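# Seal two plates in the sealer and return each one

## Task

Seal both open plates, one after the other. For each: take it from its nest (N1 or N2) and set it flat on the sealer's stage, seated between the locators. Press START and wait for the lamp to turn amber and then green. From the moment a cycle starts until the stage has come back out, nothing may touch the stage, the plate on it or its foil, or the task fails. Then put the plate back in the nest it came from, seated, with well A1 at the nest corner marked A1. A red lamp means the plate is not seated or the stage was blocked: fix it and press START again. On any labelled item, A1 is at the labelled short end, in the corner opposite the labelled long side. When both plates are back, release and move the gripper away.

## Robot and tools

Robot: a single six-joint arm (waist, shoulder, elbow, wrist pitch, wrist yaw, wrist roll) with a two-finger parallel gripper. The only camera is cam_wrist (672x504), mounted on the wrist. Its bracket sticks out behind the hand and can hit the front of the sealer when the hand is over the stage.

Frames. The scene frame has its origin on the table top under the arm's base, +z up, and +y to the left when facing along +x. Each result reports end_effector_position (m) and end_effector_quat_wxyz in that frame. This point lies between the finger pads, about 1 cm short of the fingertips. The gripper's own axes: fingers point along +z, and they open and close along y. Reported positions can be slightly wrong, more so far from the base.

The row. Both motion tools use the same row of 7 numbers, each in [-1, 1]: dx, dy, dz, rx, ry, rz, opening. The first six are an offset, not a pose. They are measured in the gripper's own axes, from the hand's measured pose. A value of 1.0 means 0.6 m of translation or 180 degrees of rotation. rx, ry, rz form one rotation vector. The opening is absolute: +1 is fully open (0.094 m) and -1 is closed.

execute_actions(actions): a list of actions, run in order. Each action is a table of up to 15 rows, and each row lasts one control step (1/30 s). A short table repeats its last row until 15 steps are done. Every row in an action is an offset from the hand pose measured when that action began, not from the previous row. For the first action in a call, that pose is the last one reported in this scene. An empty list returns the current state and images without moving.

move(target, speed, blocking): drives the hand in a straight line toward one row's offset, measured from the pose in the latest result that shows one. speed is in m/s, from 0.002 to 0.5, default 0.25, and turning is capped at twice that value in rad/s. The path takes 0.5 to 10 s and stops at 10 s even if the target is not reached. The path does not avoid obstacles. The hand can lag, drift or overshoot the speed, especially when the arm is nearly straight. The opening is sent when the move starts. With blocking=false the call returns after 0.5 s while the arm keeps moving. Until a result shows the move has ended, use wait or stop; other motion calls are refused. The extra "move:" line gives the ending (done, off_target, moving, held, fault), the limits that acted, and the distance left to target. limits=paced means the sent pose was clipped. limits=held means a check blocked some steps, after which the arm may speed up sharply.

wait(seconds): 0 to 10 s; the arm holds its last command. A running move continues, and the wait returns early when it ends.

stop(): brakes a running move. Braking needs room, more at higher speed. The fingers keep moving.

zoom_image(camera, region): camera is "cam_wrist". region is [x0, y0, x1, y1] in image pixels from the top-left, at most 504x504.

read_manual(section): returns licence text only. finished_scene(scene): ends the current scene (give its number) and cannot be undone. Do not call it before the goal is met and stable.

Control behaviour. Each step, the command is clipped to within 70 mm and 16 degrees of the measured pose, so one action may not reach a far target. Send the rest in the next action. Motions often end a centimetre or more short, usually low. Zero offsets can let the arm sag. To hold height, send a correcting offset first, then zeros, and raise the aim if it still sags. Offsets of a few mm may not move the hand at all. Because offsets start from the measured pose, repeating a small push into something rigid does not press harder. Into something soft or movable it does.

Result lines. Joint positions and velocities list the six joints (rad, rad/s) and then the finger gap (m). Ranges: waist -2.880 to 2.880, shoulder 0.000 to 3.142, elbow 0.000 to 3.019, wrist pitch -1.693 to 1.571, wrist yaw -1.571 to 1.571, wrist roll -2.094 to 2.094. "Hand target" is the pose the controller is driving toward. "pose unreachable" means the clearance check changed or blocked the command; the base's mount counts as arm. Joint torques include offsets and noise. Step readings list positions per step, with HELD marking a restrained step. MOTOR HOT appears from 85 °C. At 100 °C an OVER-TEMPERATURE FAULT drops the arm, so do not hold loads for long.

Gripping. grip_measured uses the same scale as the opening command and can be off by about 1 mm. To hold a plate, command about 0.03 below grip_measured; a smaller difference grips more gently. Pads give about 50-62 N, less on thin parts.

Avoid: dropping or slamming plates, fast or hard contact, pressing far past a contact, and touching the stage, plate or foil during a cycle. Do not let anything fall off the table. Loose objects may occasionally be nudged by outside pushes.

Each tool is called after "Emit:" as a command line: name --argument value for each argument, lists and objects as JSON in quotes; but a table of rows of numbers goes row by row, as --pt "numbers of a row", without its own name.

## Session

Emit:
execute_actions --actions '[]'

Scene clock: 0.00 s.
end_effector_position=(+0.4568, +0.0694, +0.2676) grip_measured=+1.000 end_effector_quat_wxyz=(+0.076, -0.011, +0.931, -0.356)
Joint positions: [ 0.356  1.915  1.106 -0.909  0.732  0.443  0.094]
Joint velocities: [-0.005  0.005 -0.007  0.002  0.007 -0.037  0.   ]
Joint torques (N m, as the arm reports them, + toward a larger angle): no reading
Motor temperatures (°C, as the motors report them): [21 21 19 20 21 19]
Hand target: +0.466, +0.073, +0.275; +0.088, -0.006, +0.932, -0.352

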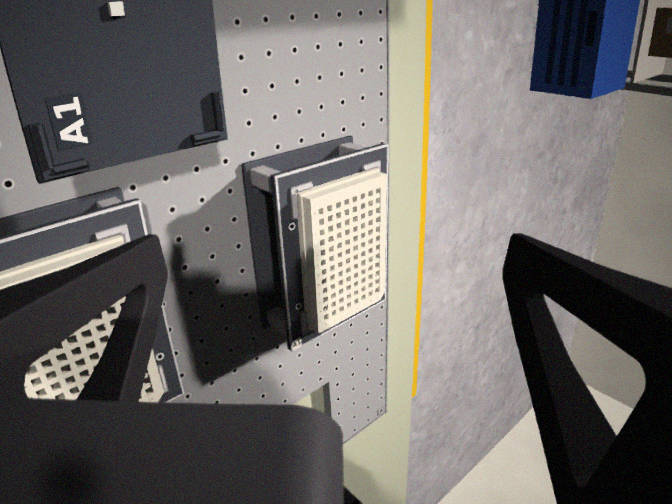

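Emit:
move --target '[0.1637,0.1121,0.0107,-0.2229,-0.1555,0.0748,1]' --speed 0.4

Scene clock: 3.37 s.
end_effector_position=(+0.3628, +0.1096, +0.2091) grip_measured=+1.000 end_effector_quat_wxyz=(+0.330, -0.003, +0.944, +0.001)
Joint positions: [0.357 1.733 0.38  0.432 0.245 0.318 0.094]
Joint velocities: [-0.005  0.005  0.002  0.027  0.022  0.007  0.   ]
Joint torques (N m, as the arm reports them, + toward a larger angle): [-0.77 -8.87  2.68  2.33  0.1  -0.34]
Motor temperatures (°C, as the motors report them): [21 22 19 20 21 19]
Hand target: +0.362, +0.109, +0.207; +0.330, -0.009, +0.944, +0.001
Off the commanded pose: 0.005 m, 1 deg.
move: done

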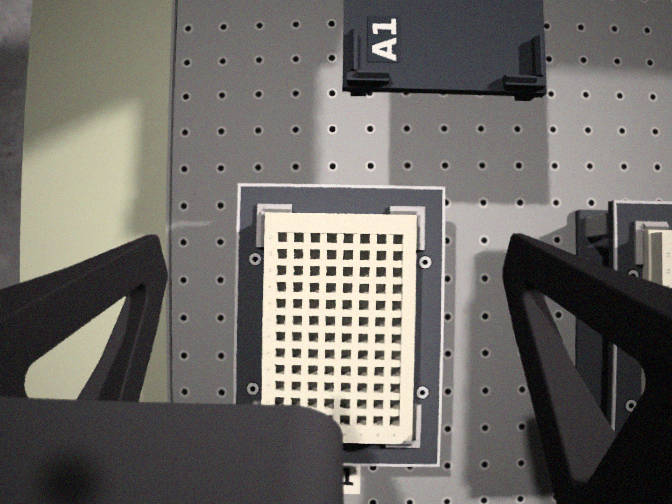

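Emit:
zoom_image --camera "cam_wrist" --region '[225, 175, 465, 504]'

Emit:
zoom_image --camera "cam_wrist" --region '[330, 0, 570, 110]'

Region (225, 175, 465, 504) of cam_wrist's 672x504 image, scaled by 1.532, with more detail than that image has; it fills the left 368 columns of this view, and the rest is white.

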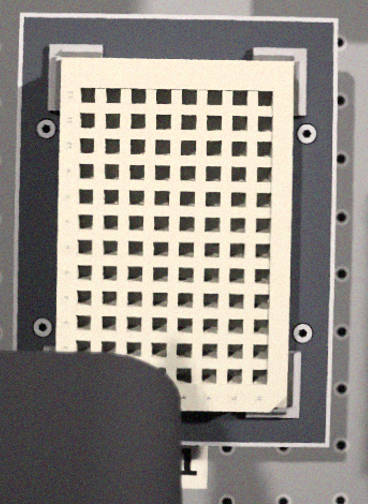

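Region (330, 0, 570, 110) of cam_wrist's 672x504 image, scaled by 2.100, with more detail than that image has; it fills the top 231 rows of this view, and the rest is white.

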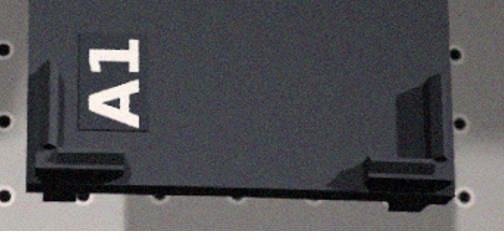

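Emit:
move --target '[0.1378,0.0028,0.1543,0.0018,0.005,0.0086,1]' --speed 0.25

Scene clock: 6.13 s.
end_effector_position=(+0.3476, +0.1076, +0.0810) grip_measured=+1.000 end_effector_quat_wxyz=(+0.310, +0.006, +0.951, -0.004)
Joint positions: [0.373 2.298 0.475 0.852 0.256 0.355 0.094]
Joint velocities: [-0.015  0.005 -0.002 -0.002  0.007  0.022  0.   ]
Joint torques (N m, as the arm reports them, + toward a larger angle): [  0.02 -12.83  -0.16   2.17   0.35  -0.01]
Motor temperatures (°C, as the motors report them): [21 22 19 20 21 19]
Hand target: +0.354, +0.114, +0.086; +0.322, +0.011, +0.947, +0.003
Off the commanded pose: 0.010 m, 2 deg.
move: done

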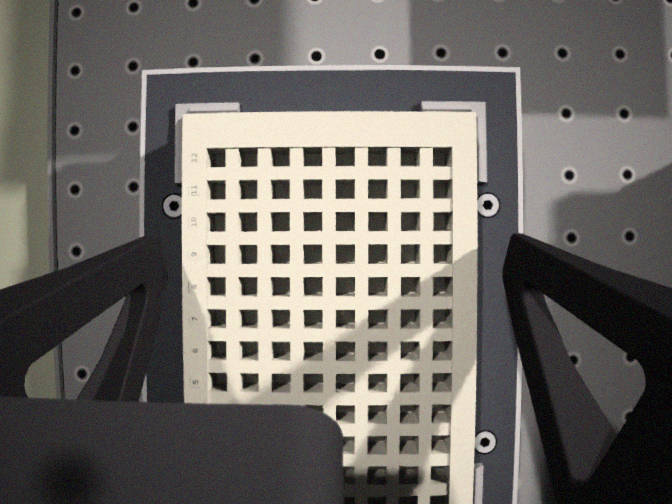

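Emit:
zoom_image --camera "cam_wrist" --region '[130, 55, 290, 295]'

Emit:
zoom_image --camera "cam_wrist" --region '[380, 55, 540, 295]'

Region (130, 55, 290, 295) of cam_wrist's 672x504 image, scaled by 2.100, with more detail than that image has.

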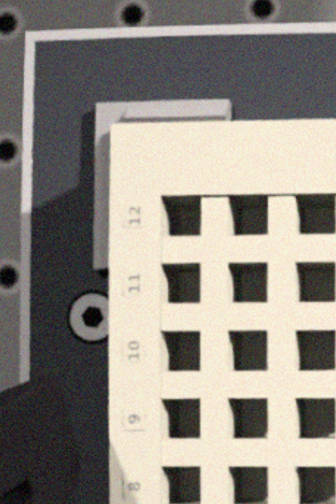

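Region (380, 55, 540, 295) of cam_wrist's 672x504 image, scaled by 2.100, with more detail than that image has.

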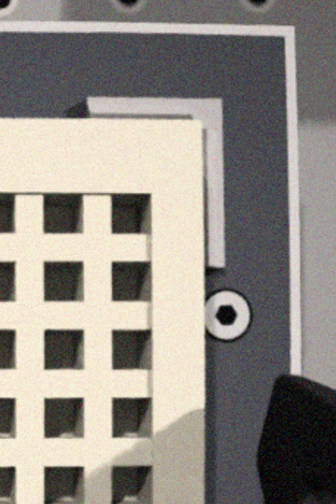

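Emit:
execute_actions --actions '[[[-0.00861,0.01027,0.00035,-0.003,-0.0062,0.0041,1],[-0.00379,0.00975,0.00128,-0.0026,-0.0045,0.0037,1],[0.00103,0.00924,0.0022,-0.0023,-0.0027,0.0032,1],[0.00585,0.00872,0.00312,-0.0019,-0.0009,0.0028,1],[0.00656,0.00879,0.00436,-0.0019,-0.001,0.0028,1],[0.00726,0.00886,0.0056,-0.002,-0.0011,0.0028,0.97],[0.00797,0.00893,0.00684,-0.002,-0.0012,0.0029,0.94],[0.00867,0.009,0.00808,-0.002,-0.0013,0.0029,0.91],[0.00938,0.00908,0.00932,-0.002,-0.0014,0.0029,0.89],[0.01008,0.00915,0.01055,-0.0021,-0.0014,0.0029,0.87],[0.01079,0.00922,0.01179,-0.0021,-0.0015,0.0029,0.85],[0.01149,0.00929,0.01303,-0.0021,-0.0016,0.003,0.83],[0.0122,0.00936,0.01427,-0.0022,-0.0017,0.003,0.81],[0.0129,0.00943,0.01551,-0.0022,-0.0018,0.003,0.795],[0.0129,0.00943,0.01551,-0.0022,-0.0018,0.003,0.785]]]'

Emit:
wait --seconds 0.4

Scene clock: 8.07 s.
end_effector_position=(+0.3459, +0.1095, +0.0719) grip_measured=+0.792 end_effector_quat_wxyz=(+0.308, +0.006, +0.951, -0.004)
Joint positions: [0.381 2.332 0.488 0.869 0.257 0.363 0.084]
Joint velocities: [-0.005  0.073  0.027  0.066  0.007 -0.007 -0.012]
Joint torques (N m, as the arm reports them, + toward a larger angle): [  0.2  -11.76  -0.42   2.11   0.33   0.  ]
Motor temperatures (°C, as the motors report them): [21 22 19 20 21 19]
Hand target: +0.347, +0.113, +0.069; +0.312, +0.010, +0.950, +0.001
Off the commanded pose: 0.005 m, 1 deg.
Step readings (end_effector_position):
0: (+0.3476, +0.1076, +0.0810)
1: (+0.3477, +0.1075, +0.0810)
2: (+0.3476, +0.1075, +0.0810)
4: (+0.3474, +0.1082, +0.0810)
8: (+0.3463, +0.1095, +0.0793)
15: end_effector_position above

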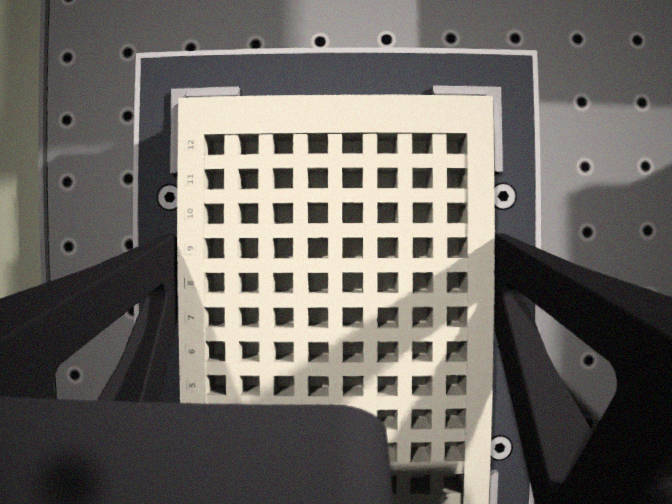

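Scene clock: 8.47 s.
end_effector_position=(+0.3463, +0.1093, +0.0717) grip_measured=+0.787 end_effector_quat_wxyz=(+0.309, +0.007, +0.951, -0.004)
Joint positions: [0.381 2.335 0.489 0.873 0.26  0.363 0.084]
Joint velocities: [-0.005  0.005  0.002  0.007 -0.007  0.007 -0.002]
Joint torques (N m, as the arm reports them, + toward a larger angle): [  0.17 -10.94  -0.32   2.1    0.28  -0.02]
Motor temperatures (°C, as the motors report them): [21 22 19 20 21 19]
Hand target: +0.347, +0.113, +0.069; +0.313, +0.010, +0.950, +0.001
Off the commanded pose: 0.005 m, 1 deg.
wait: 0.40 s; at rest by 0.17 s

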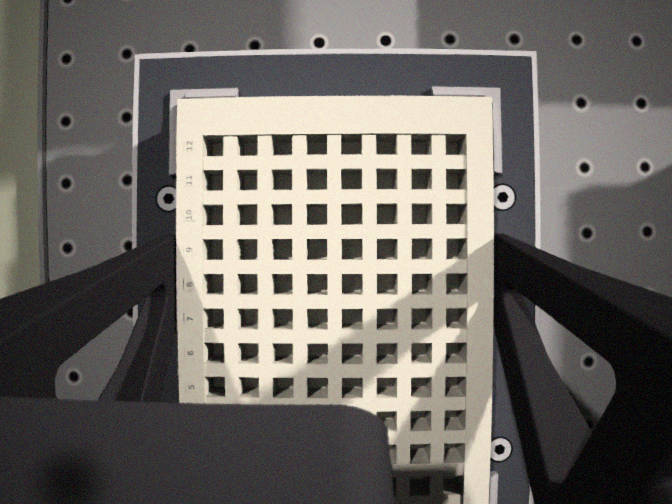

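Emit:
execute_actions --actions '[]'

Scene clock: 9.33 s.
end_effector_position=(+0.3463, +0.1093, +0.0717) grip_measured=+0.787 end_effector_quat_wxyz=(+0.309, +0.007, +0.951, -0.004)
Joint positions: [0.381 2.335 0.489 0.873 0.26  0.363 0.084]
Joint velocities: [-0.015 -0.015 -0.012  0.017  0.066  0.066  0.001]
Joint torques (N m, as the arm reports them, + toward a larger angle): [ -0.03 -11.2   -0.25   2.13   0.3    0.  ]
Motor temperatures (°C, as the motors report them): [21 22 19 20 21 19]
Hand target: +0.347, +0.113, +0.069; +0.313, +0.010, +0.950, +0.001
Off the commanded pose: 0.005 m, 1 deg.

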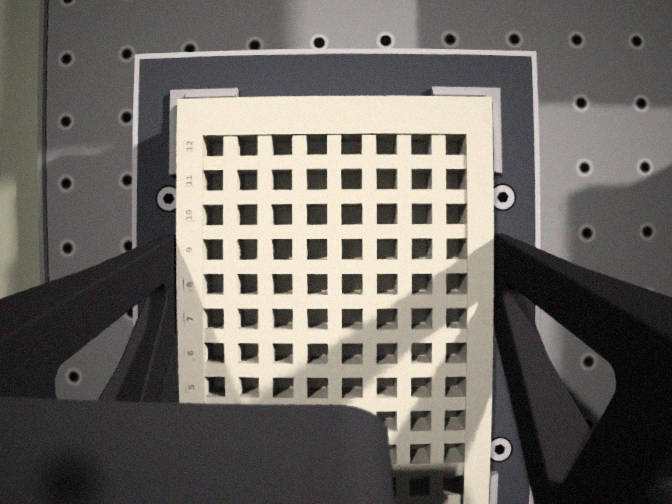

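Emit:
execute_actions --actions '[[[0.00178,0.00592,0.00345,-0.00227,-0.00244,0.00272,0.78],[0.00155,0.00531,0.00261,-0.00208,-0.0023,0.00264,0.775],[0.00133,0.00471,0.00177,-0.0019,-0.00216,0.00256,0.77],[0.00111,0.0041,0.00094,-0.00172,-0.00203,0.00248,0.765],[0.00089,0.00349,0.0001,-0.00153,-0.00189,0.0024,0.76],[0.00066,0.00288,-0.00074,-0.00135,-0.00175,0.00232,0.755],[0.00044,0.00227,-0.00158,-0.00117,-0.00161,0.00224,0.75],[0.00022,0.00167,-0.00242,-0.00098,-0.00147,0.00216,0.745],[0,0.00106,-0.00326,-0.0008,-0.00133,0.00208,0.74],[-0.00023,0.00045,-0.0041,-0.00062,-0.00119,0.002,0.733],[-0.00045,-0.00016,-0.00494,-0.00043,-0.00105,0.00192,0.726],[-0.00067,-0.00077,-0.00577,-0.00025,-0.00092,0.00184,0.719],[-0.00089,-0.00137,-0.00661,-0.00007,-0.00078,0.00176,0.712],[-0.00112,-0.00198,-0.00745,0.00012,-0.00064,0.00168,0.705],[-0.00134,-0.00259,-0.00829,0.0003,-0.0005,0.0016,0.70]]]'

Emit:
wait --seconds 0.3

Scene clock: 11.20 s.
end_effector_position=(+0.3464, +0.1093, +0.0717) grip_measured=+0.720 end_effector_quat_wxyz=(+0.310, +0.007, +0.951, -0.004)
Joint positions: [0.381 2.335 0.489 0.874 0.26  0.363 0.081]
Joint velocities: [-0.005  0.005 -0.012 -0.007  0.007  0.007 -0.003]
Joint torques (N m, as the arm reports them, + toward a larger angle): [ -0.57 -13.48  -1.55   1.47   0.25  -0.12]
Motor temperatures (°C, as the motors report them): [21 22 19 20 21 19]
Hand target: +0.344, +0.108, +0.076; +0.310, +0.009, +0.951, -0.004
Off the commanded pose: 0.005 m, 0 deg.
Step readings (end_effector_position):
0: (+0.3463, +0.1093, +0.0717)
1: (+0.3464, +0.1093, +0.0717)
2: (+0.3464, +0.1093, +0.0717)
4: (+0.3464, +0.1093, +0.0717)
8: (+0.3464, +0.1093, +0.0717)
15: end_effector_position above

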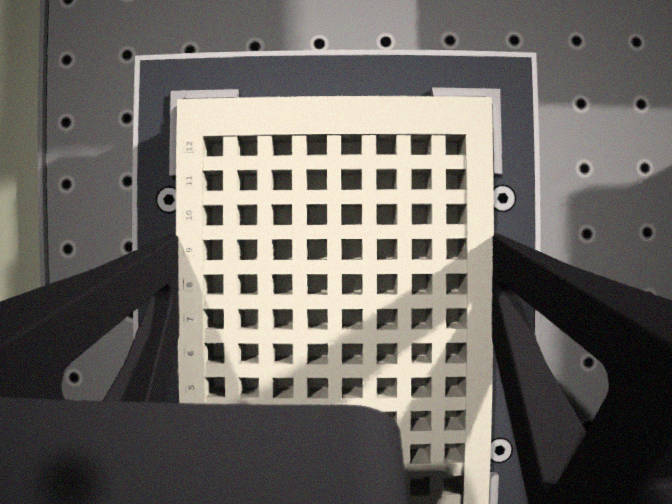

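Scene clock: 11.50 s.
end_effector_position=(+0.3464, +0.1093, +0.0717) grip_measured=+0.719 end_effector_quat_wxyz=(+0.310, +0.007, +0.951, -0.004)
Joint positions: [0.381 2.335 0.489 0.874 0.26  0.363 0.081]
Joint velocities: [-0.015 -0.005 -0.012 -0.017  0.022 -0.066 -0.   ]
Joint torques (N m, as the arm reports them, + toward a larger angle): [ -0.85 -13.41  -1.65   1.52   0.26  -0.13]
Motor temperatures (°C, as the motors report them): [21 22 19 20 21 19]
Hand target: +0.344, +0.108, +0.076; +0.310, +0.009, +0.951, -0.004
Off the commanded pose: 0.005 m, 0 deg.
wait: 0.30 s; at rest by 0.17 s

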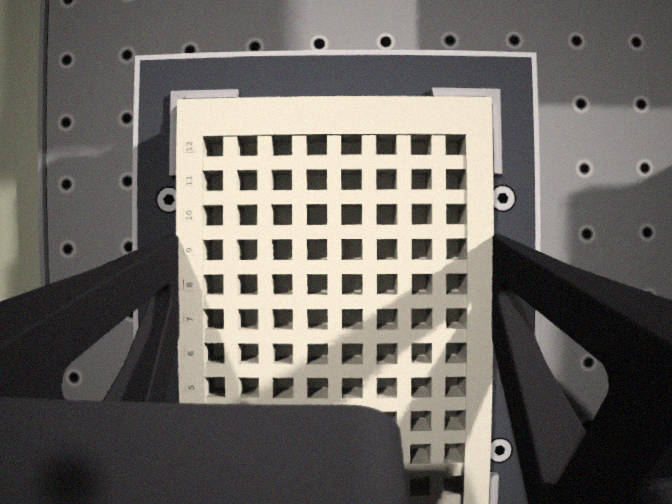

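Emit:
execute_actions --actions '[[[-0.0015,-0.00259,-0.0088,0.0003,-0.0002,0.0016,0.695],[-0.0019,-0.00259,-0.00933,0.0003,-0.0002,0.0016,0.69],[-0.00238,-0.0026,-0.01,0.0003,-0.0002,0.0016,0.685],[-0.00296,-0.0026,-0.01082,0.0003,-0.0002,0.0016,0.685],[-0.00365,-0.0026,-0.01176,0.0003,-0.0002,0.0016,0.685],[-0.00443,-0.00261,-0.01284,0.0003,-0.0002,0.0016,0.685],[-0.00522,-0.00261,-0.01392,0.0003,-0.0002,0.0016,0.685],[-0.0061,-0.00262,-0.01513,0.0003,-0.0002,0.0016,0.685],[-0.00698,-0.00262,-0.01634,0.0003,-0.0002,0.0016,0.685],[-0.00786,-0.00263,-0.01756,0.0003,-0.0002,0.0016,0.685],[-0.00884,-0.00263,-0.0189,0.0003,-0.0002,0.0016,0.685],[-0.00982,-0.00264,-0.02025,0.0003,-0.0002,0.0016,0.685],[-0.0108,-0.00264,-0.0216,0.0003,-0.0002,0.0016,0.685],[-0.01188,-0.00265,-0.02308,0.0003,-0.0002,0.0016,0.685],[-0.01296,-0.00266,-0.02457,0.0003,-0.0002,0.0016,0.685]]]'

Emit:
wait --seconds 0.2

Scene clock: 12.53 s.
end_effector_position=(+0.3444, +0.1083, +0.0785) grip_measured=+0.717 end_effector_quat_wxyz=(+0.308, +0.007, +0.951, -0.005)
Joint positions: [0.381 2.307 0.474 0.856 0.26  0.363 0.081]
Joint velocities: [-0.005 -0.142 -0.056 -0.09  -0.022 -0.037 -0.001]
Joint torques (N m, as the arm reports them, + toward a larger angle): [ -1.46 -14.54  -1.47   1.33   0.25  -0.12]
Motor temperatures (°C, as the motors report them): [21 22 19 20 21 19]
Hand target: +0.344, +0.107, +0.088; +0.310, +0.009, +0.951, -0.004
Off the commanded pose: 0.010 m, 0 deg.
Step readings (end_effector_position):
0: (+0.3464, +0.1093, +0.0717)
1: (+0.3464, +0.1093, +0.0717)
2: (+0.3464, +0.1093, +0.0717)
4: (+0.3464, +0.1093, +0.0717)
8: (+0.3459, +0.1090, +0.0723)
15: end_effector_position above

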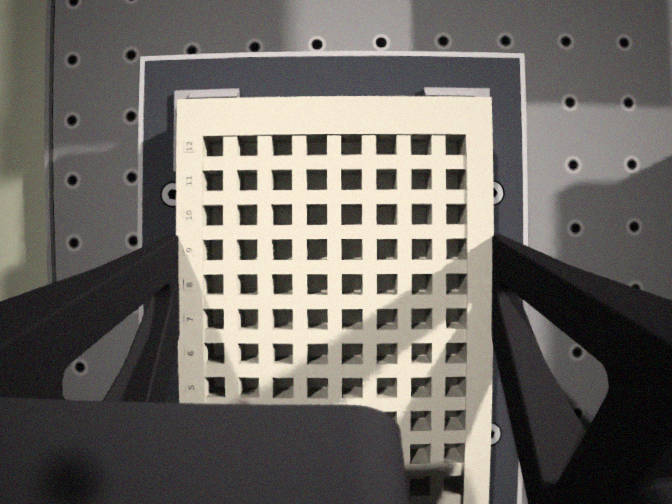

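Scene clock: 12.73 s.
end_effector_position=(+0.3447, +0.1084, +0.0817) grip_measured=+0.717 end_effector_quat_wxyz=(+0.309, +0.007, +0.951, -0.005)
Joint positions: [0.381 2.295 0.469 0.851 0.26  0.363 0.081]
Joint velocities: [ 0.005 -0.005 -0.002  0.002  0.037 -0.007 -0.   ]
Joint torques (N m, as the arm reports them, + toward a larger angle): [ -0.95 -14.19  -1.28   1.32   0.22  -0.11]
Motor temperatures (°C, as the motors report them): [21 22 19 20 21 19]
Hand target: +0.344, +0.107, +0.088; +0.310, +0.009, +0.951, -0.004
Off the commanded pose: 0.007 m, 0 deg.
wait: 0.20 s; no rest

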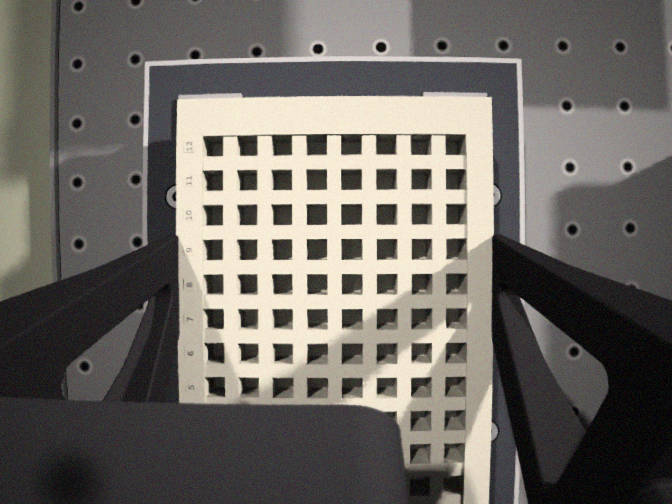

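Emit:
move --target '[-0.16322,-0.02973,-0.05283,0.0003,-0.0083,0.0016,0.685]' --speed 0.2

Scene clock: 14.47 s.
end_effector_position=(+0.3989, +0.0881, +0.1593) grip_measured=+0.717 end_effector_quat_wxyz=(+0.315, +0.014, +0.949, -0.005)
Joint positions: [0.254 1.961 0.487 0.534 0.196 0.267 0.081]
Joint velocities: [ 0.005 -0.005 -0.002 -0.002 -0.037 -0.022 -0.001]
Joint torques (N m, as the arm reports them, + toward a larger angle): [ -1.19 -12.28   2.82   1.25   0.1   -0.31]
Motor temperatures (°C, as the motors report them): [21 22 19 20 21 19]
Hand target: +0.406, +0.088, +0.163; +0.321, +0.009, +0.947, -0.005
Off the commanded pose: 0.009 m, 1 deg.
move: done

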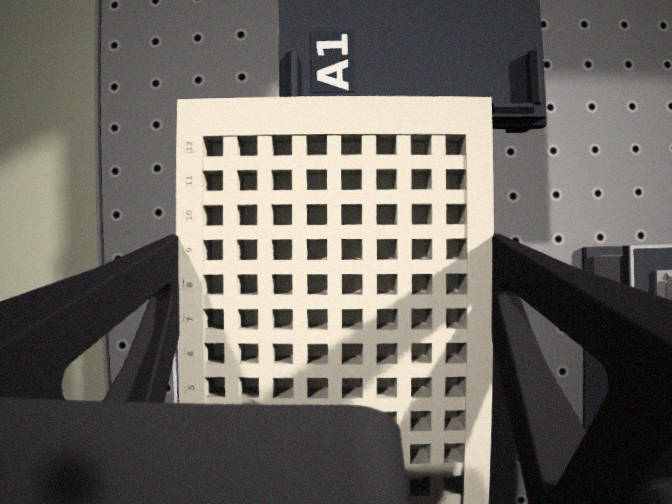

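Emit:
zoom_image --camera "cam_wrist" --region '[260, 0, 580, 150]'

Region (260, 0, 580, 150) of cam_wrist's 672x504 image, scaled by 1.575, with more detail than that image has; it fills the top 236 rows of this view, and the rest is white.

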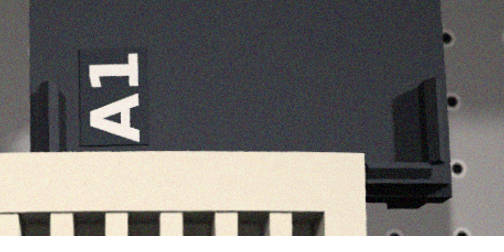

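Emit:
move --target '[-0.22195,-0.04051,0.15376,-0.00154,-0.01157,-0.00312,0.685]' --speed 0.2

Scene clock: 17.80 s.
end_effector_position=(+0.5515, +0.0592, +0.1632) grip_measured=+0.717 end_effector_quat_wxyz=(+0.330, +0.014, +0.944, -0.004)
Joint positions: [0.093 2.068 0.871 0.309 0.102 0.135 0.081]
Joint velocities: [ 0.005  0.005 -0.012 -0.022 -0.11  -0.066 -0.   ]
Joint torques (N m, as the arm reports them, + toward a larger angle): [ -1.39 -15.25   5.6    1.35   0.02  -0.32]
Motor temperatures (°C, as the motors report them): [21 22 19 20 21 19]
Hand target: +0.559, +0.058, +0.162; +0.332, +0.009, +0.943, -0.006
Off the commanded pose: 0.009 m, 1 deg.
move: done

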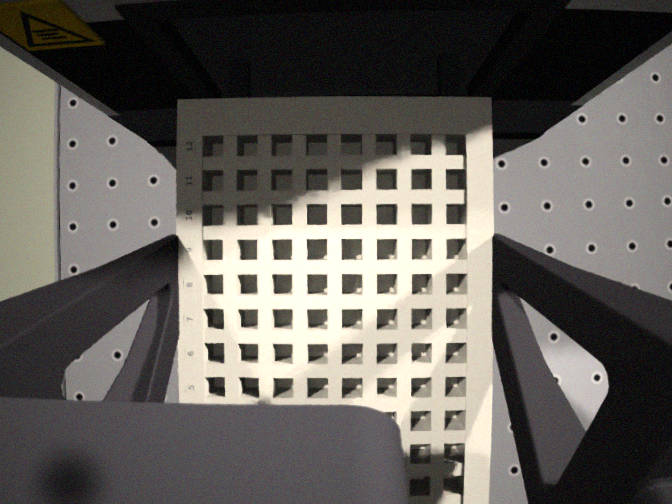

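Emit:
zoom_image --camera "cam_wrist" --region '[90, 0, 590, 180]'

Region (90, 0, 590, 180) of cam_wrist's 672x504 image, scaled by 1.008, with more detail than that image has; it fills the top 181 rows of this view, and the rest is white.

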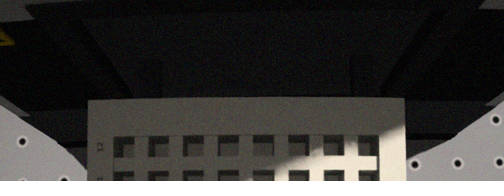

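Emit:
execute_actions --actions '[[[-0.00829,-0.00169,0.00964,0.00016,-0.00131,-0.00341,0.685],[-0.00742,-0.00183,0.0104,0.00023,-0.00093,-0.0034,0.685],[-0.00601,-0.00206,0.01162,0.00033,-0.00032,-0.00339,0.685],[-0.00413,-0.00237,0.01325,0.00047,0.00049,-0.00337,0.685],[-0.00185,-0.00275,0.01522,0.00065,0.00148,-0.00335,0.685],[0.00072,-0.00317,0.01744,0.00084,0.0026,-0.00333,0.685],[0.00348,-0.00362,0.01983,0.00104,0.00379,-0.0033,0.685],[0.00629,-0.00408,0.02226,0.00126,0.00502,-0.00328,0.685],[0.00905,-0.00453,0.02465,0.00146,0.00621,-0.00325,0.685],[0.01162,-0.00496,0.02687,0.00166,0.00733,-0.00323,0.685],[0.0139,-0.00533,0.02884,0.00183,0.00832,-0.00321,0.685],[0.01578,-0.00564,0.03047,0.00197,0.00913,-0.00319,0.685],[0.01719,-0.00587,0.03169,0.00207,0.00974,-0.00318,0.685],[0.01806,-0.00601,0.03245,0.00214,0.01012,-0.00317,0.685],[0.01835,-0.00606,0.0327,0.00216,0.01025,-0.00317,0.685]]]'

Emit:
wait --seconds 0.4

Scene clock: 20.60 s.
end_effector_position=(+0.5388, +0.0573, +0.1392) grip_measured=+0.717 end_effector_quat_wxyz=(+0.307, +0.012, +0.952, -0.008)
Joint positions: [0.093 2.112 0.871 0.304 0.102 0.134 0.081]
Joint velocities: [-0.015  0.103  0.002 -0.051  0.037 -0.037  0.001]
Joint torques (N m, as the arm reports them, + toward a larger angle): [ -1.22 -16.57   6.21   1.51   0.07  -0.27]
Motor temperatures (°C, as the motors report them): [21 22 19 20 21 19]
Hand target: +0.554, +0.056, +0.141; +0.315, +0.010, +0.949, -0.009
Off the commanded pose: 0.016 m, 1 deg.
Step readings (end_effector_position):
0: (+0.5515, +0.0592, +0.1632)
1: (+0.5515, +0.0592, +0.1632)
2: (+0.5515, +0.0592, +0.1632)
4: (+0.5513, +0.0592, +0.1628)
8: (+0.5491, +0.0588, +0.1583)
15: end_effector_position above

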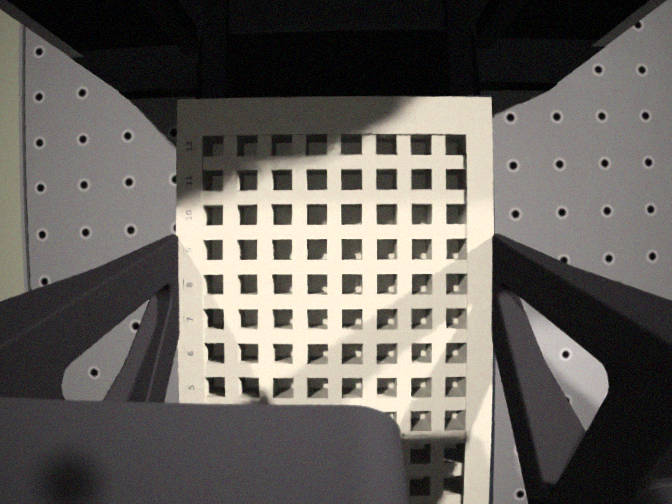

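Scene clock: 21.00 s.
end_effector_position=(+0.5410, +0.0576, +0.1376) grip_measured=+0.717 end_effector_quat_wxyz=(+0.307, +0.012, +0.952, -0.008)
Joint positions: [0.093 2.119 0.879 0.302 0.102 0.134 0.081]
Joint velocities: [-0.005  0.015  0.002 -0.002 -0.022  0.051 -0.001]
Joint torques (N m, as the arm reports them, + toward a larger angle): [ -1.44 -16.15   5.66   1.3    0.06  -0.27]
Motor temperatures (°C, as the motors report them): [21 22 19 20 21 19]
Hand target: +0.554, +0.056, +0.141; +0.315, +0.010, +0.949, -0.009
Off the commanded pose: 0.015 m, 1 deg.
wait: 0.40 s; no rest

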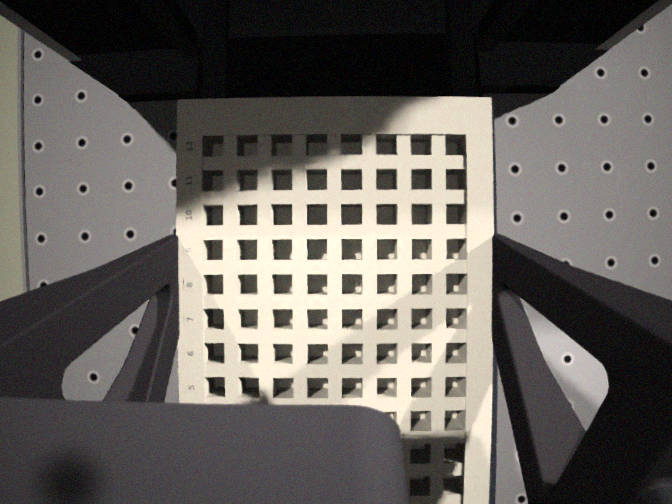

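Emit:
execute_actions --actions '[]'

Emit:
zoom_image --camera "cam_wrist" --region '[150, 40, 520, 240]'

Scene clock: 21.17 s.
end_effector_position=(+0.5410, +0.0576, +0.1376) grip_measured=+0.717 end_effector_quat_wxyz=(+0.307, +0.012, +0.952, -0.008)
Joint positions: [0.093 2.119 0.879 0.302 0.102 0.134 0.081]
Joint velocities: [ 0.005 -0.005  0.002  0.007  0.022 -0.007  0.   ]
Joint torques (N m, as the arm reports them, + toward a larger angle): [ -1.45 -15.97   5.9    1.42   0.07  -0.27]
Motor temperatures (°C, as the motors report them): [21 22 19 20 21 19]
Hand target: +0.554, +0.056, +0.141; +0.315, +0.010, +0.949, -0.009
Off the commanded pose: 0.015 m, 1 deg.

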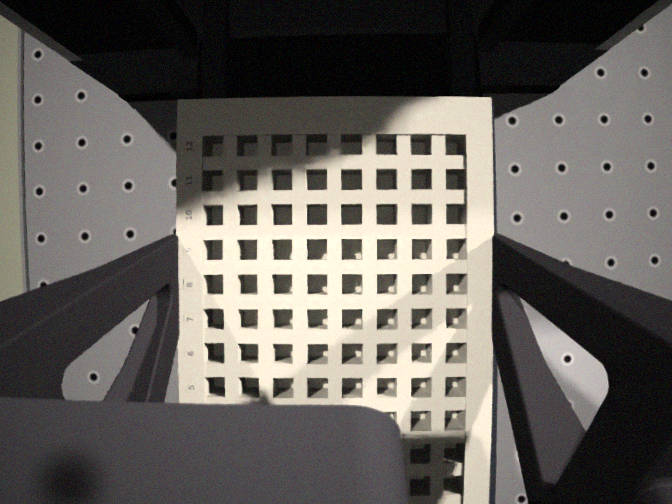

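Region (150, 40, 520, 240) of cam_wrist's 672x504 image, scaled by 1.362, with more detail than that image has; it fills the top 272 rows of this view, and the rest is white.

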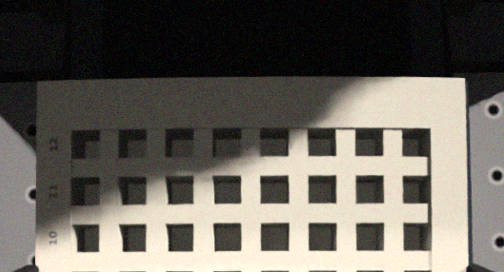

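Emit:
zoom_image --camera "cam_wrist" --region '[430, 60, 530, 140]'

Emit:
zoom_image --camera "cam_wrist" --region '[140, 60, 240, 140]'

Region (430, 60, 530, 140) of cam_wrist's 672x504 image, scaled by 5.040, with more detail than that image has; it fills the top 403 rows of this view, and the rest is white.

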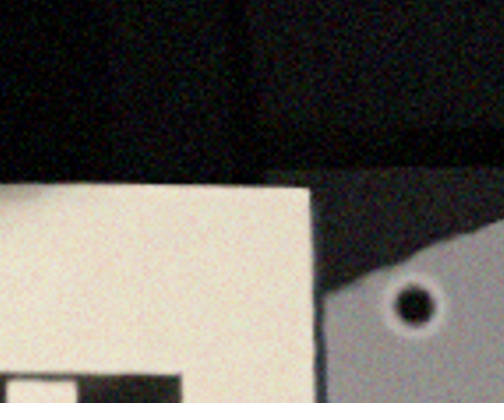

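Region (140, 60, 240, 140) of cam_wrist's 672x504 image, scaled by 5.040, with more detail than that image has; it fills the top 403 rows of this view, and the rest is white.

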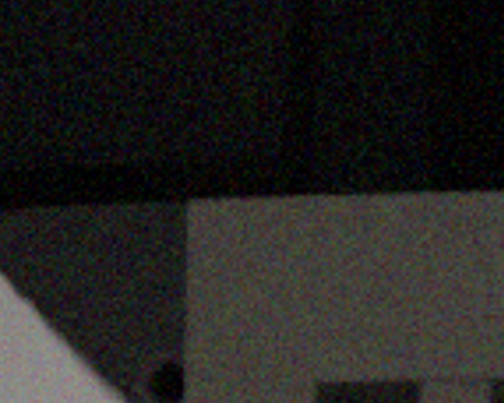

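Emit:
zoom_image --camera "cam_wrist" --region '[475, 85, 515, 135]'

Emit:
zoom_image --camera "cam_wrist" --region '[440, 300, 540, 504]'

Region (475, 85, 515, 135) of cam_wrist's 672x504 image, scaled by 10.080, with more detail than that image has; it fills the left 403 columns of this view, and the rest is white.

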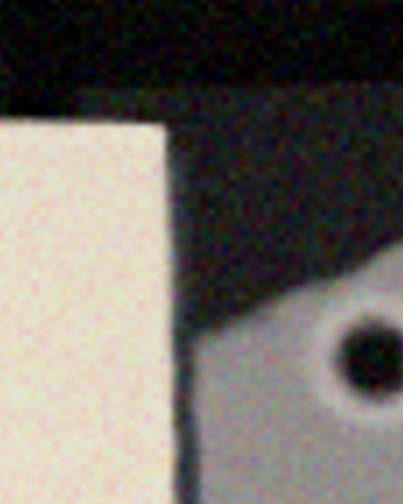

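Region (440, 300, 540, 504) of cam_wrist's 672x504 image, scaled by 2.471, with more detail than that image has; it fills the left 247 columns of this view, and the rest is white.

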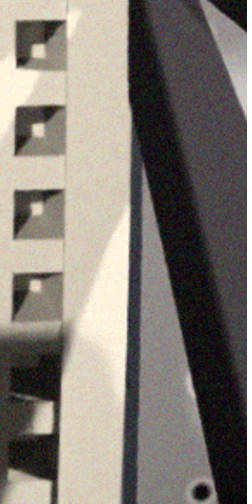

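Emit:
execute_actions --actions '[[[-0.02432,-0.0026,0.00729,0.0,-0.00639,-0.00172,0.685],[-0.02435,-0.00295,0.00735,-0.00032,-0.00633,-0.00197,0.685],[-0.02437,-0.0033,0.00742,-0.00063,-0.00626,-0.00223,0.685],[-0.02439,-0.00365,0.00748,-0.00094,-0.00619,-0.00248,0.685],[-0.02442,-0.004,0.00755,-0.00126,-0.00613,-0.00274,0.685],[-0.02444,-0.00435,0.00761,-0.00157,-0.00606,-0.003,0.685],[-0.02446,-0.0047,0.00768,-0.00188,-0.00599,-0.00325,0.685],[-0.02449,-0.00505,0.00774,-0.0022,-0.00593,-0.00351,0.685],[-0.02451,-0.0054,0.00781,-0.00251,-0.00586,-0.00376,0.685],[-0.02453,-0.00575,0.00787,-0.00282,-0.00579,-0.00402,0.685],[-0.02456,-0.0061,0.00794,-0.00314,-0.00573,-0.00427,0.685],[-0.02458,-0.00645,0.008,-0.00345,-0.00566,-0.00453,0.685]]]'

Emit:
wait --seconds 0.3

Scene clock: 25.13 s.
end_effector_position=(+0.5412, +0.0568, +0.1375) grip_measured=+0.717 end_effector_quat_wxyz=(+0.306, +0.007, +0.952, -0.004)
Joint positions: [0.087 2.119 0.879 0.302 0.088 0.122 0.081]
Joint velocities: [-0.034  0.005  0.002  0.002  0.037  0.007  0.   ]
Joint torques (N m, as the arm reports them, + toward a larger angle): [ -1.27 -16.61   5.66   1.41  -0.01  -0.26]
Motor temperatures (°C, as the motors report them): [21 22 19 20 21 19]
Hand target: +0.555, +0.053, +0.142; +0.316, +0.004, +0.949, -0.006
Off the commanded pose: 0.016 m, 1 deg.
Step readings (end_effector_position):
0: (+0.5410, +0.0576, +0.1376)
1: (+0.5410, +0.0576, +0.1376)
2: (+0.5410, +0.0576, +0.1376)
4: (+0.5410, +0.0579, +0.1376)
8: (+0.5409, +0.0587, +0.1375)
15: end_effector_position above

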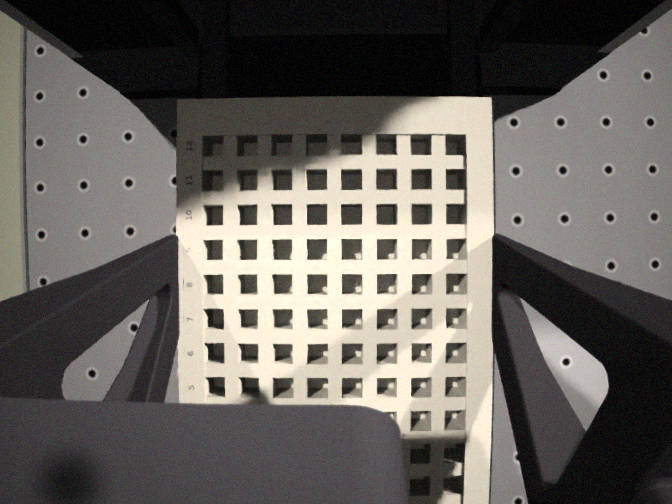

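Scene clock: 25.43 s.
end_effector_position=(+0.5412, +0.0562, +0.1375) grip_measured=+0.717 end_effector_quat_wxyz=(+0.306, +0.006, +0.952, -0.004)
Joint positions: [0.086 2.119 0.879 0.302 0.087 0.119 0.081]
Joint velocities: [-0.015 -0.005 -0.002  0.002  0.007 -0.007  0.001]
Joint torques (N m, as the arm reports them, + toward a larger angle): [ -1.83 -16.12   5.51   1.45   0.03  -0.31]
Motor temperatures (°C, as the motors report them): [21 22 19 20 21 19]
Hand target: +0.555, +0.053, +0.142; +0.316, +0.004, +0.949, -0.005
Off the commanded pose: 0.016 m, 1 deg.
wait: 0.30 s; at rest by 0.17 s

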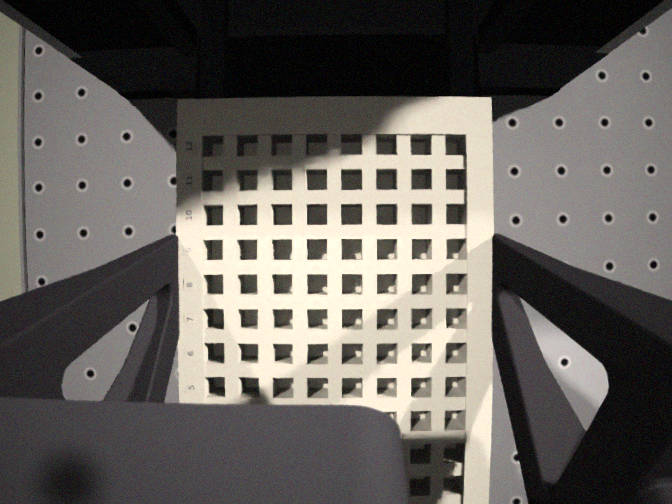

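Emit:
zoom_image --camera "cam_wrist" --region '[470, 80, 520, 240]'

Emit:
zoom_image --camera "cam_wrist" --region '[150, 80, 200, 240]'

Emit:
zoom_image --camera "cam_wrist" --region '[470, 344, 520, 504]'

Emit:
zoom_image --camera "cam_wrist" --region '[150, 290, 200, 410]'

Region (470, 80, 520, 240) of cam_wrist's 672x504 image, scaled by 3.150, with more detail than that image has; it fills the left 158 columns of this view, and the rest is white.

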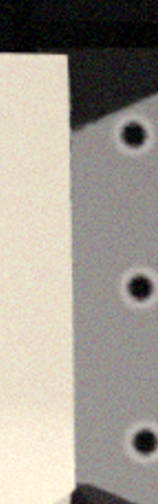

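Region (150, 80, 200, 240) of cam_wrist's 672x504 image, scaled by 3.150, with more detail than that image has; it fills the left 158 columns of this view, and the rest is white.

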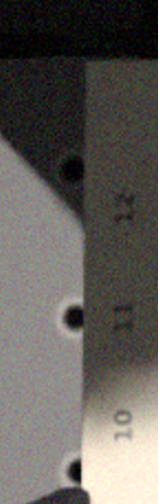

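Region (470, 344, 520, 504) of cam_wrist's 672x504 image, scaled by 3.150, with more detail than that image has; it fills the left 158 columns of this view, and the rest is white.

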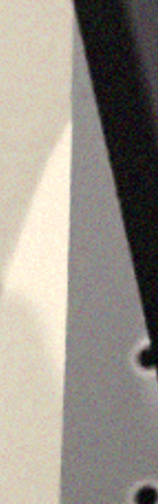

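Region (150, 290, 200, 410) of cam_wrist's 672x504 image, scaled by 4.200, with more detail than that image has; it fills the left 210 columns of this view, and the rest is white.

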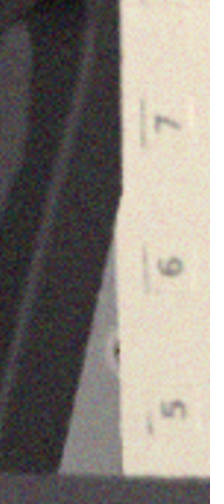

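Emit:
zoom_image --camera "cam_wrist" --region '[420, 80, 500, 110]'

Emit:
zoom_image --camera "cam_wrist" --region '[170, 80, 250, 110]'

Region (420, 80, 500, 110) of cam_wrist's 672x504 image, scaled by 6.300, with more detail than that image has; it fills the top 189 rows of this view, and the rest is white.

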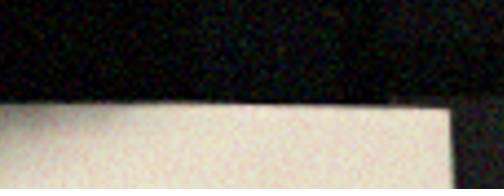

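Region (170, 80, 250, 110) of cam_wrist's 672x504 image, scaled by 6.300, with more detail than that image has; it fills the top 189 rows of this view, and the rest is white.

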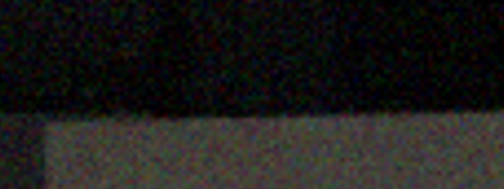

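Emit:
execute_actions --actions '[[[-0.0227,-0.00436,0.00682,0.00003,-0.00672,-0.00146,0.685],[-0.02147,-0.00419,0.0063,-0.00001,-0.00701,-0.00142,0.685],[-0.02023,-0.00401,0.00579,-0.00004,-0.00731,-0.00138,0.685],[-0.019,-0.00383,0.00527,-0.00007,-0.0076,-0.00134,0.685],[-0.01776,-0.00366,0.00475,-0.00011,-0.00789,-0.0013,0.685],[-0.01652,-0.00348,0.00423,-0.00014,-0.00818,-0.00125,0.685],[-0.01529,-0.0033,0.00371,-0.00017,-0.00847,-0.00121,0.685],[-0.01483,-0.00323,0.00352,-0.00018,-0.00858,-0.0012,0.685],[-0.01436,-0.00317,0.00333,-0.0002,-0.00869,-0.00118,0.685],[-0.0139,-0.0031,0.00313,-0.00021,-0.0088,-0.00117,0.685],[-0.01343,-0.00304,0.00294,-0.00022,-0.00891,-0.00115,0.685],[-0.01297,-0.00297,0.00274,-0.00023,-0.00902,-0.00114,0.685],[-0.01251,-0.0029,0.00255,-0.00025,-0.00913,-0.00112,0.685],[-0.01204,-0.00284,0.00235,-0.00026,-0.00924,-0.00111,0.685],[-0.01158,-0.00277,0.00216,-0.00027,-0.00935,-0.00109,0.685]]]'

Emit:
wait --seconds 0.3

Scene clock: 29.13 s.
end_effector_position=(+0.5437, +0.0566, +0.1393) grip_measured=+0.717 end_effector_quat_wxyz=(+0.312, +0.007, +0.950, -0.004)
Joint positions: [0.086 2.119 0.879 0.315 0.087 0.119 0.081]
Joint velocities: [-0.005 -0.005  0.007  0.017 -0.022 -0.007 -0.   ]
Joint torques (N m, as the arm reports them, + toward a larger angle): [ -1.08 -16.1    3.77   2.16   0.14  -0.25]
Motor temperatures (°C, as the motors report them): [21 22 20 20 21 19]
Hand target: +0.547, +0.054, +0.140; +0.320, +0.005, +0.947, -0.005
Off the commanded pose: 0.005 m, 1 deg.
Step readings (end_effector_position):
0: (+0.5412, +0.0562, +0.1375)
1: (+0.5412, +0.0562, +0.1375)
2: (+0.5412, +0.0562, +0.1375)
4: (+0.5412, +0.0562, +0.1375)
8: (+0.5417, +0.0563, +0.1378)
15: end_effector_position above

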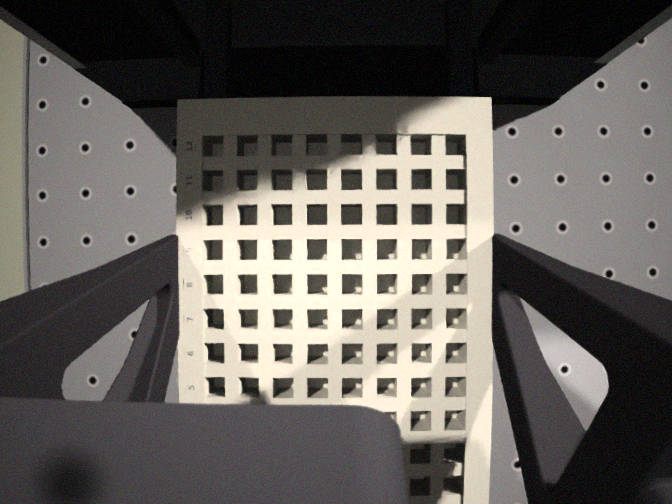

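Scene clock: 29.43 s.
end_effector_position=(+0.5442, +0.0567, +0.1396) grip_measured=+0.717 end_effector_quat_wxyz=(+0.313, +0.007, +0.950, -0.004)
Joint positions: [0.086 2.119 0.879 0.318 0.087 0.119 0.081]
Joint velocities: [-0.005 -0.005  0.007  0.007  0.066  0.037  0.   ]
Joint torques (N m, as the arm reports them, + toward a larger angle): [ -0.98 -16.4    3.88   2.22   0.15  -0.25]
Motor temperatures (°C, as the motors report them): [21 22 19 20 21 19]
Hand target: +0.548, +0.054, +0.140; +0.320, +0.005, +0.947, -0.005
Off the commanded pose: 0.004 m, 1 deg.
wait: 0.30 s; at rest by 0.17 s

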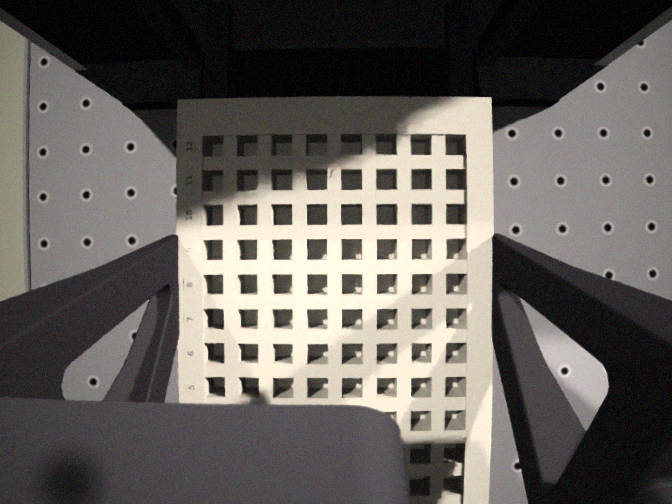

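Emit:
execute_actions --actions '[[[-0.00507,-0.00369,0.00211,0.00014,-0.00415,-0.00141,0.685],[-0.00468,-0.00372,0.00204,0.00015,-0.00403,-0.00142,0.685],[-0.00428,-0.00376,0.00196,0.00016,-0.0039,-0.00142,0.685],[-0.00388,-0.0038,0.00188,0.00017,-0.00377,-0.00143,0.685],[-0.00349,-0.00384,0.00181,0.00018,-0.00365,-0.00144,0.685],[-0.00309,-0.00387,0.00173,0.00019,-0.00352,-0.00145,0.685],[-0.00269,-0.00391,0.00165,0.0002,-0.00339,-0.00146,0.685],[-0.00229,-0.00395,0.00157,0.00021,-0.00326,-0.00146,0.685],[-0.0019,-0.00398,0.0015,0.00022,-0.00314,-0.00147,0.685],[-0.0015,-0.00402,0.00142,0.00023,-0.00301,-0.00148,0.685]]]'

Emit:
wait --seconds 0.3

Scene clock: 30.80 s.
end_effector_position=(+0.5442, +0.0567, +0.1396) grip_measured=+0.717 end_effector_quat_wxyz=(+0.313, +0.007, +0.950, -0.004)
Joint positions: [0.086 2.119 0.879 0.318 0.087 0.119 0.081]
Joint velocities: [-0.005  0.005 -0.002 -0.002  0.022 -0.007 -0.002]
Joint torques (N m, as the arm reports them, + toward a larger angle): [ -1.04 -16.43   3.53   2.18   0.09  -0.24]
Motor temperatures (°C, as the motors report them): [21 22 19 20 21 19]
Hand target: +0.545, +0.054, +0.139; +0.318, +0.005, +0.948, -0.005
Off the commanded pose: 0.003 m, 1 deg.
Step readings (end_effector_position):
0: (+0.5442, +0.0567, +0.1396)
1: (+0.5442, +0.0567, +0.1396)
2: (+0.5442, +0.0567, +0.1396)
4: (+0.5442, +0.0567, +0.1396)
8: (+0.5442, +0.0567, +0.1396)
15: end_effector_position above

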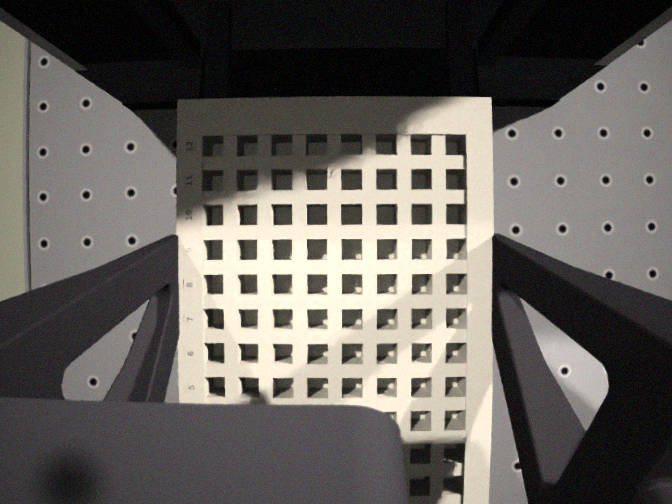

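Scene clock: 31.10 s.
end_effector_position=(+0.5442, +0.0567, +0.1396) grip_measured=+0.717 end_effector_quat_wxyz=(+0.313, +0.007, +0.950, -0.004)
Joint positions: [0.086 2.119 0.879 0.318 0.087 0.119 0.081]
Joint velocities: [-0.015 -0.015  0.002 -0.007 -0.037  0.037  0.   ]
Joint torques (N m, as the arm reports them, + toward a larger angle): [ -1.16 -16.18   3.5    2.23   0.11  -0.25]
Motor temperatures (°C, as the motors report them): [21 22 19 20 21 19]
Hand target: +0.545, +0.054, +0.139; +0.318, +0.005, +0.948, -0.005
Off the commanded pose: 0.003 m, 1 deg.
wait: 0.30 s; at rest by 0.17 s

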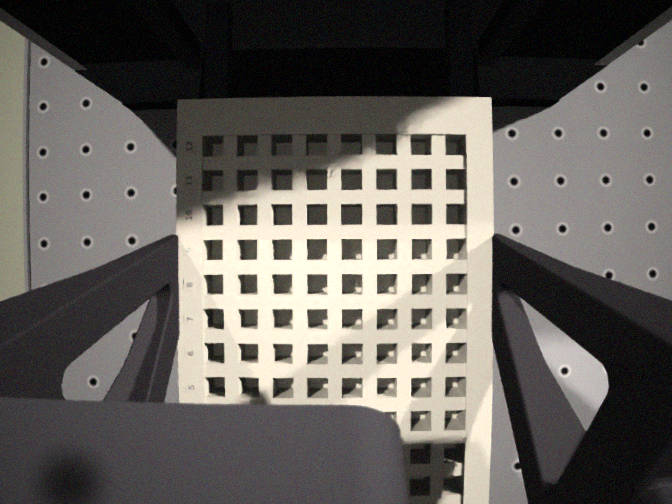

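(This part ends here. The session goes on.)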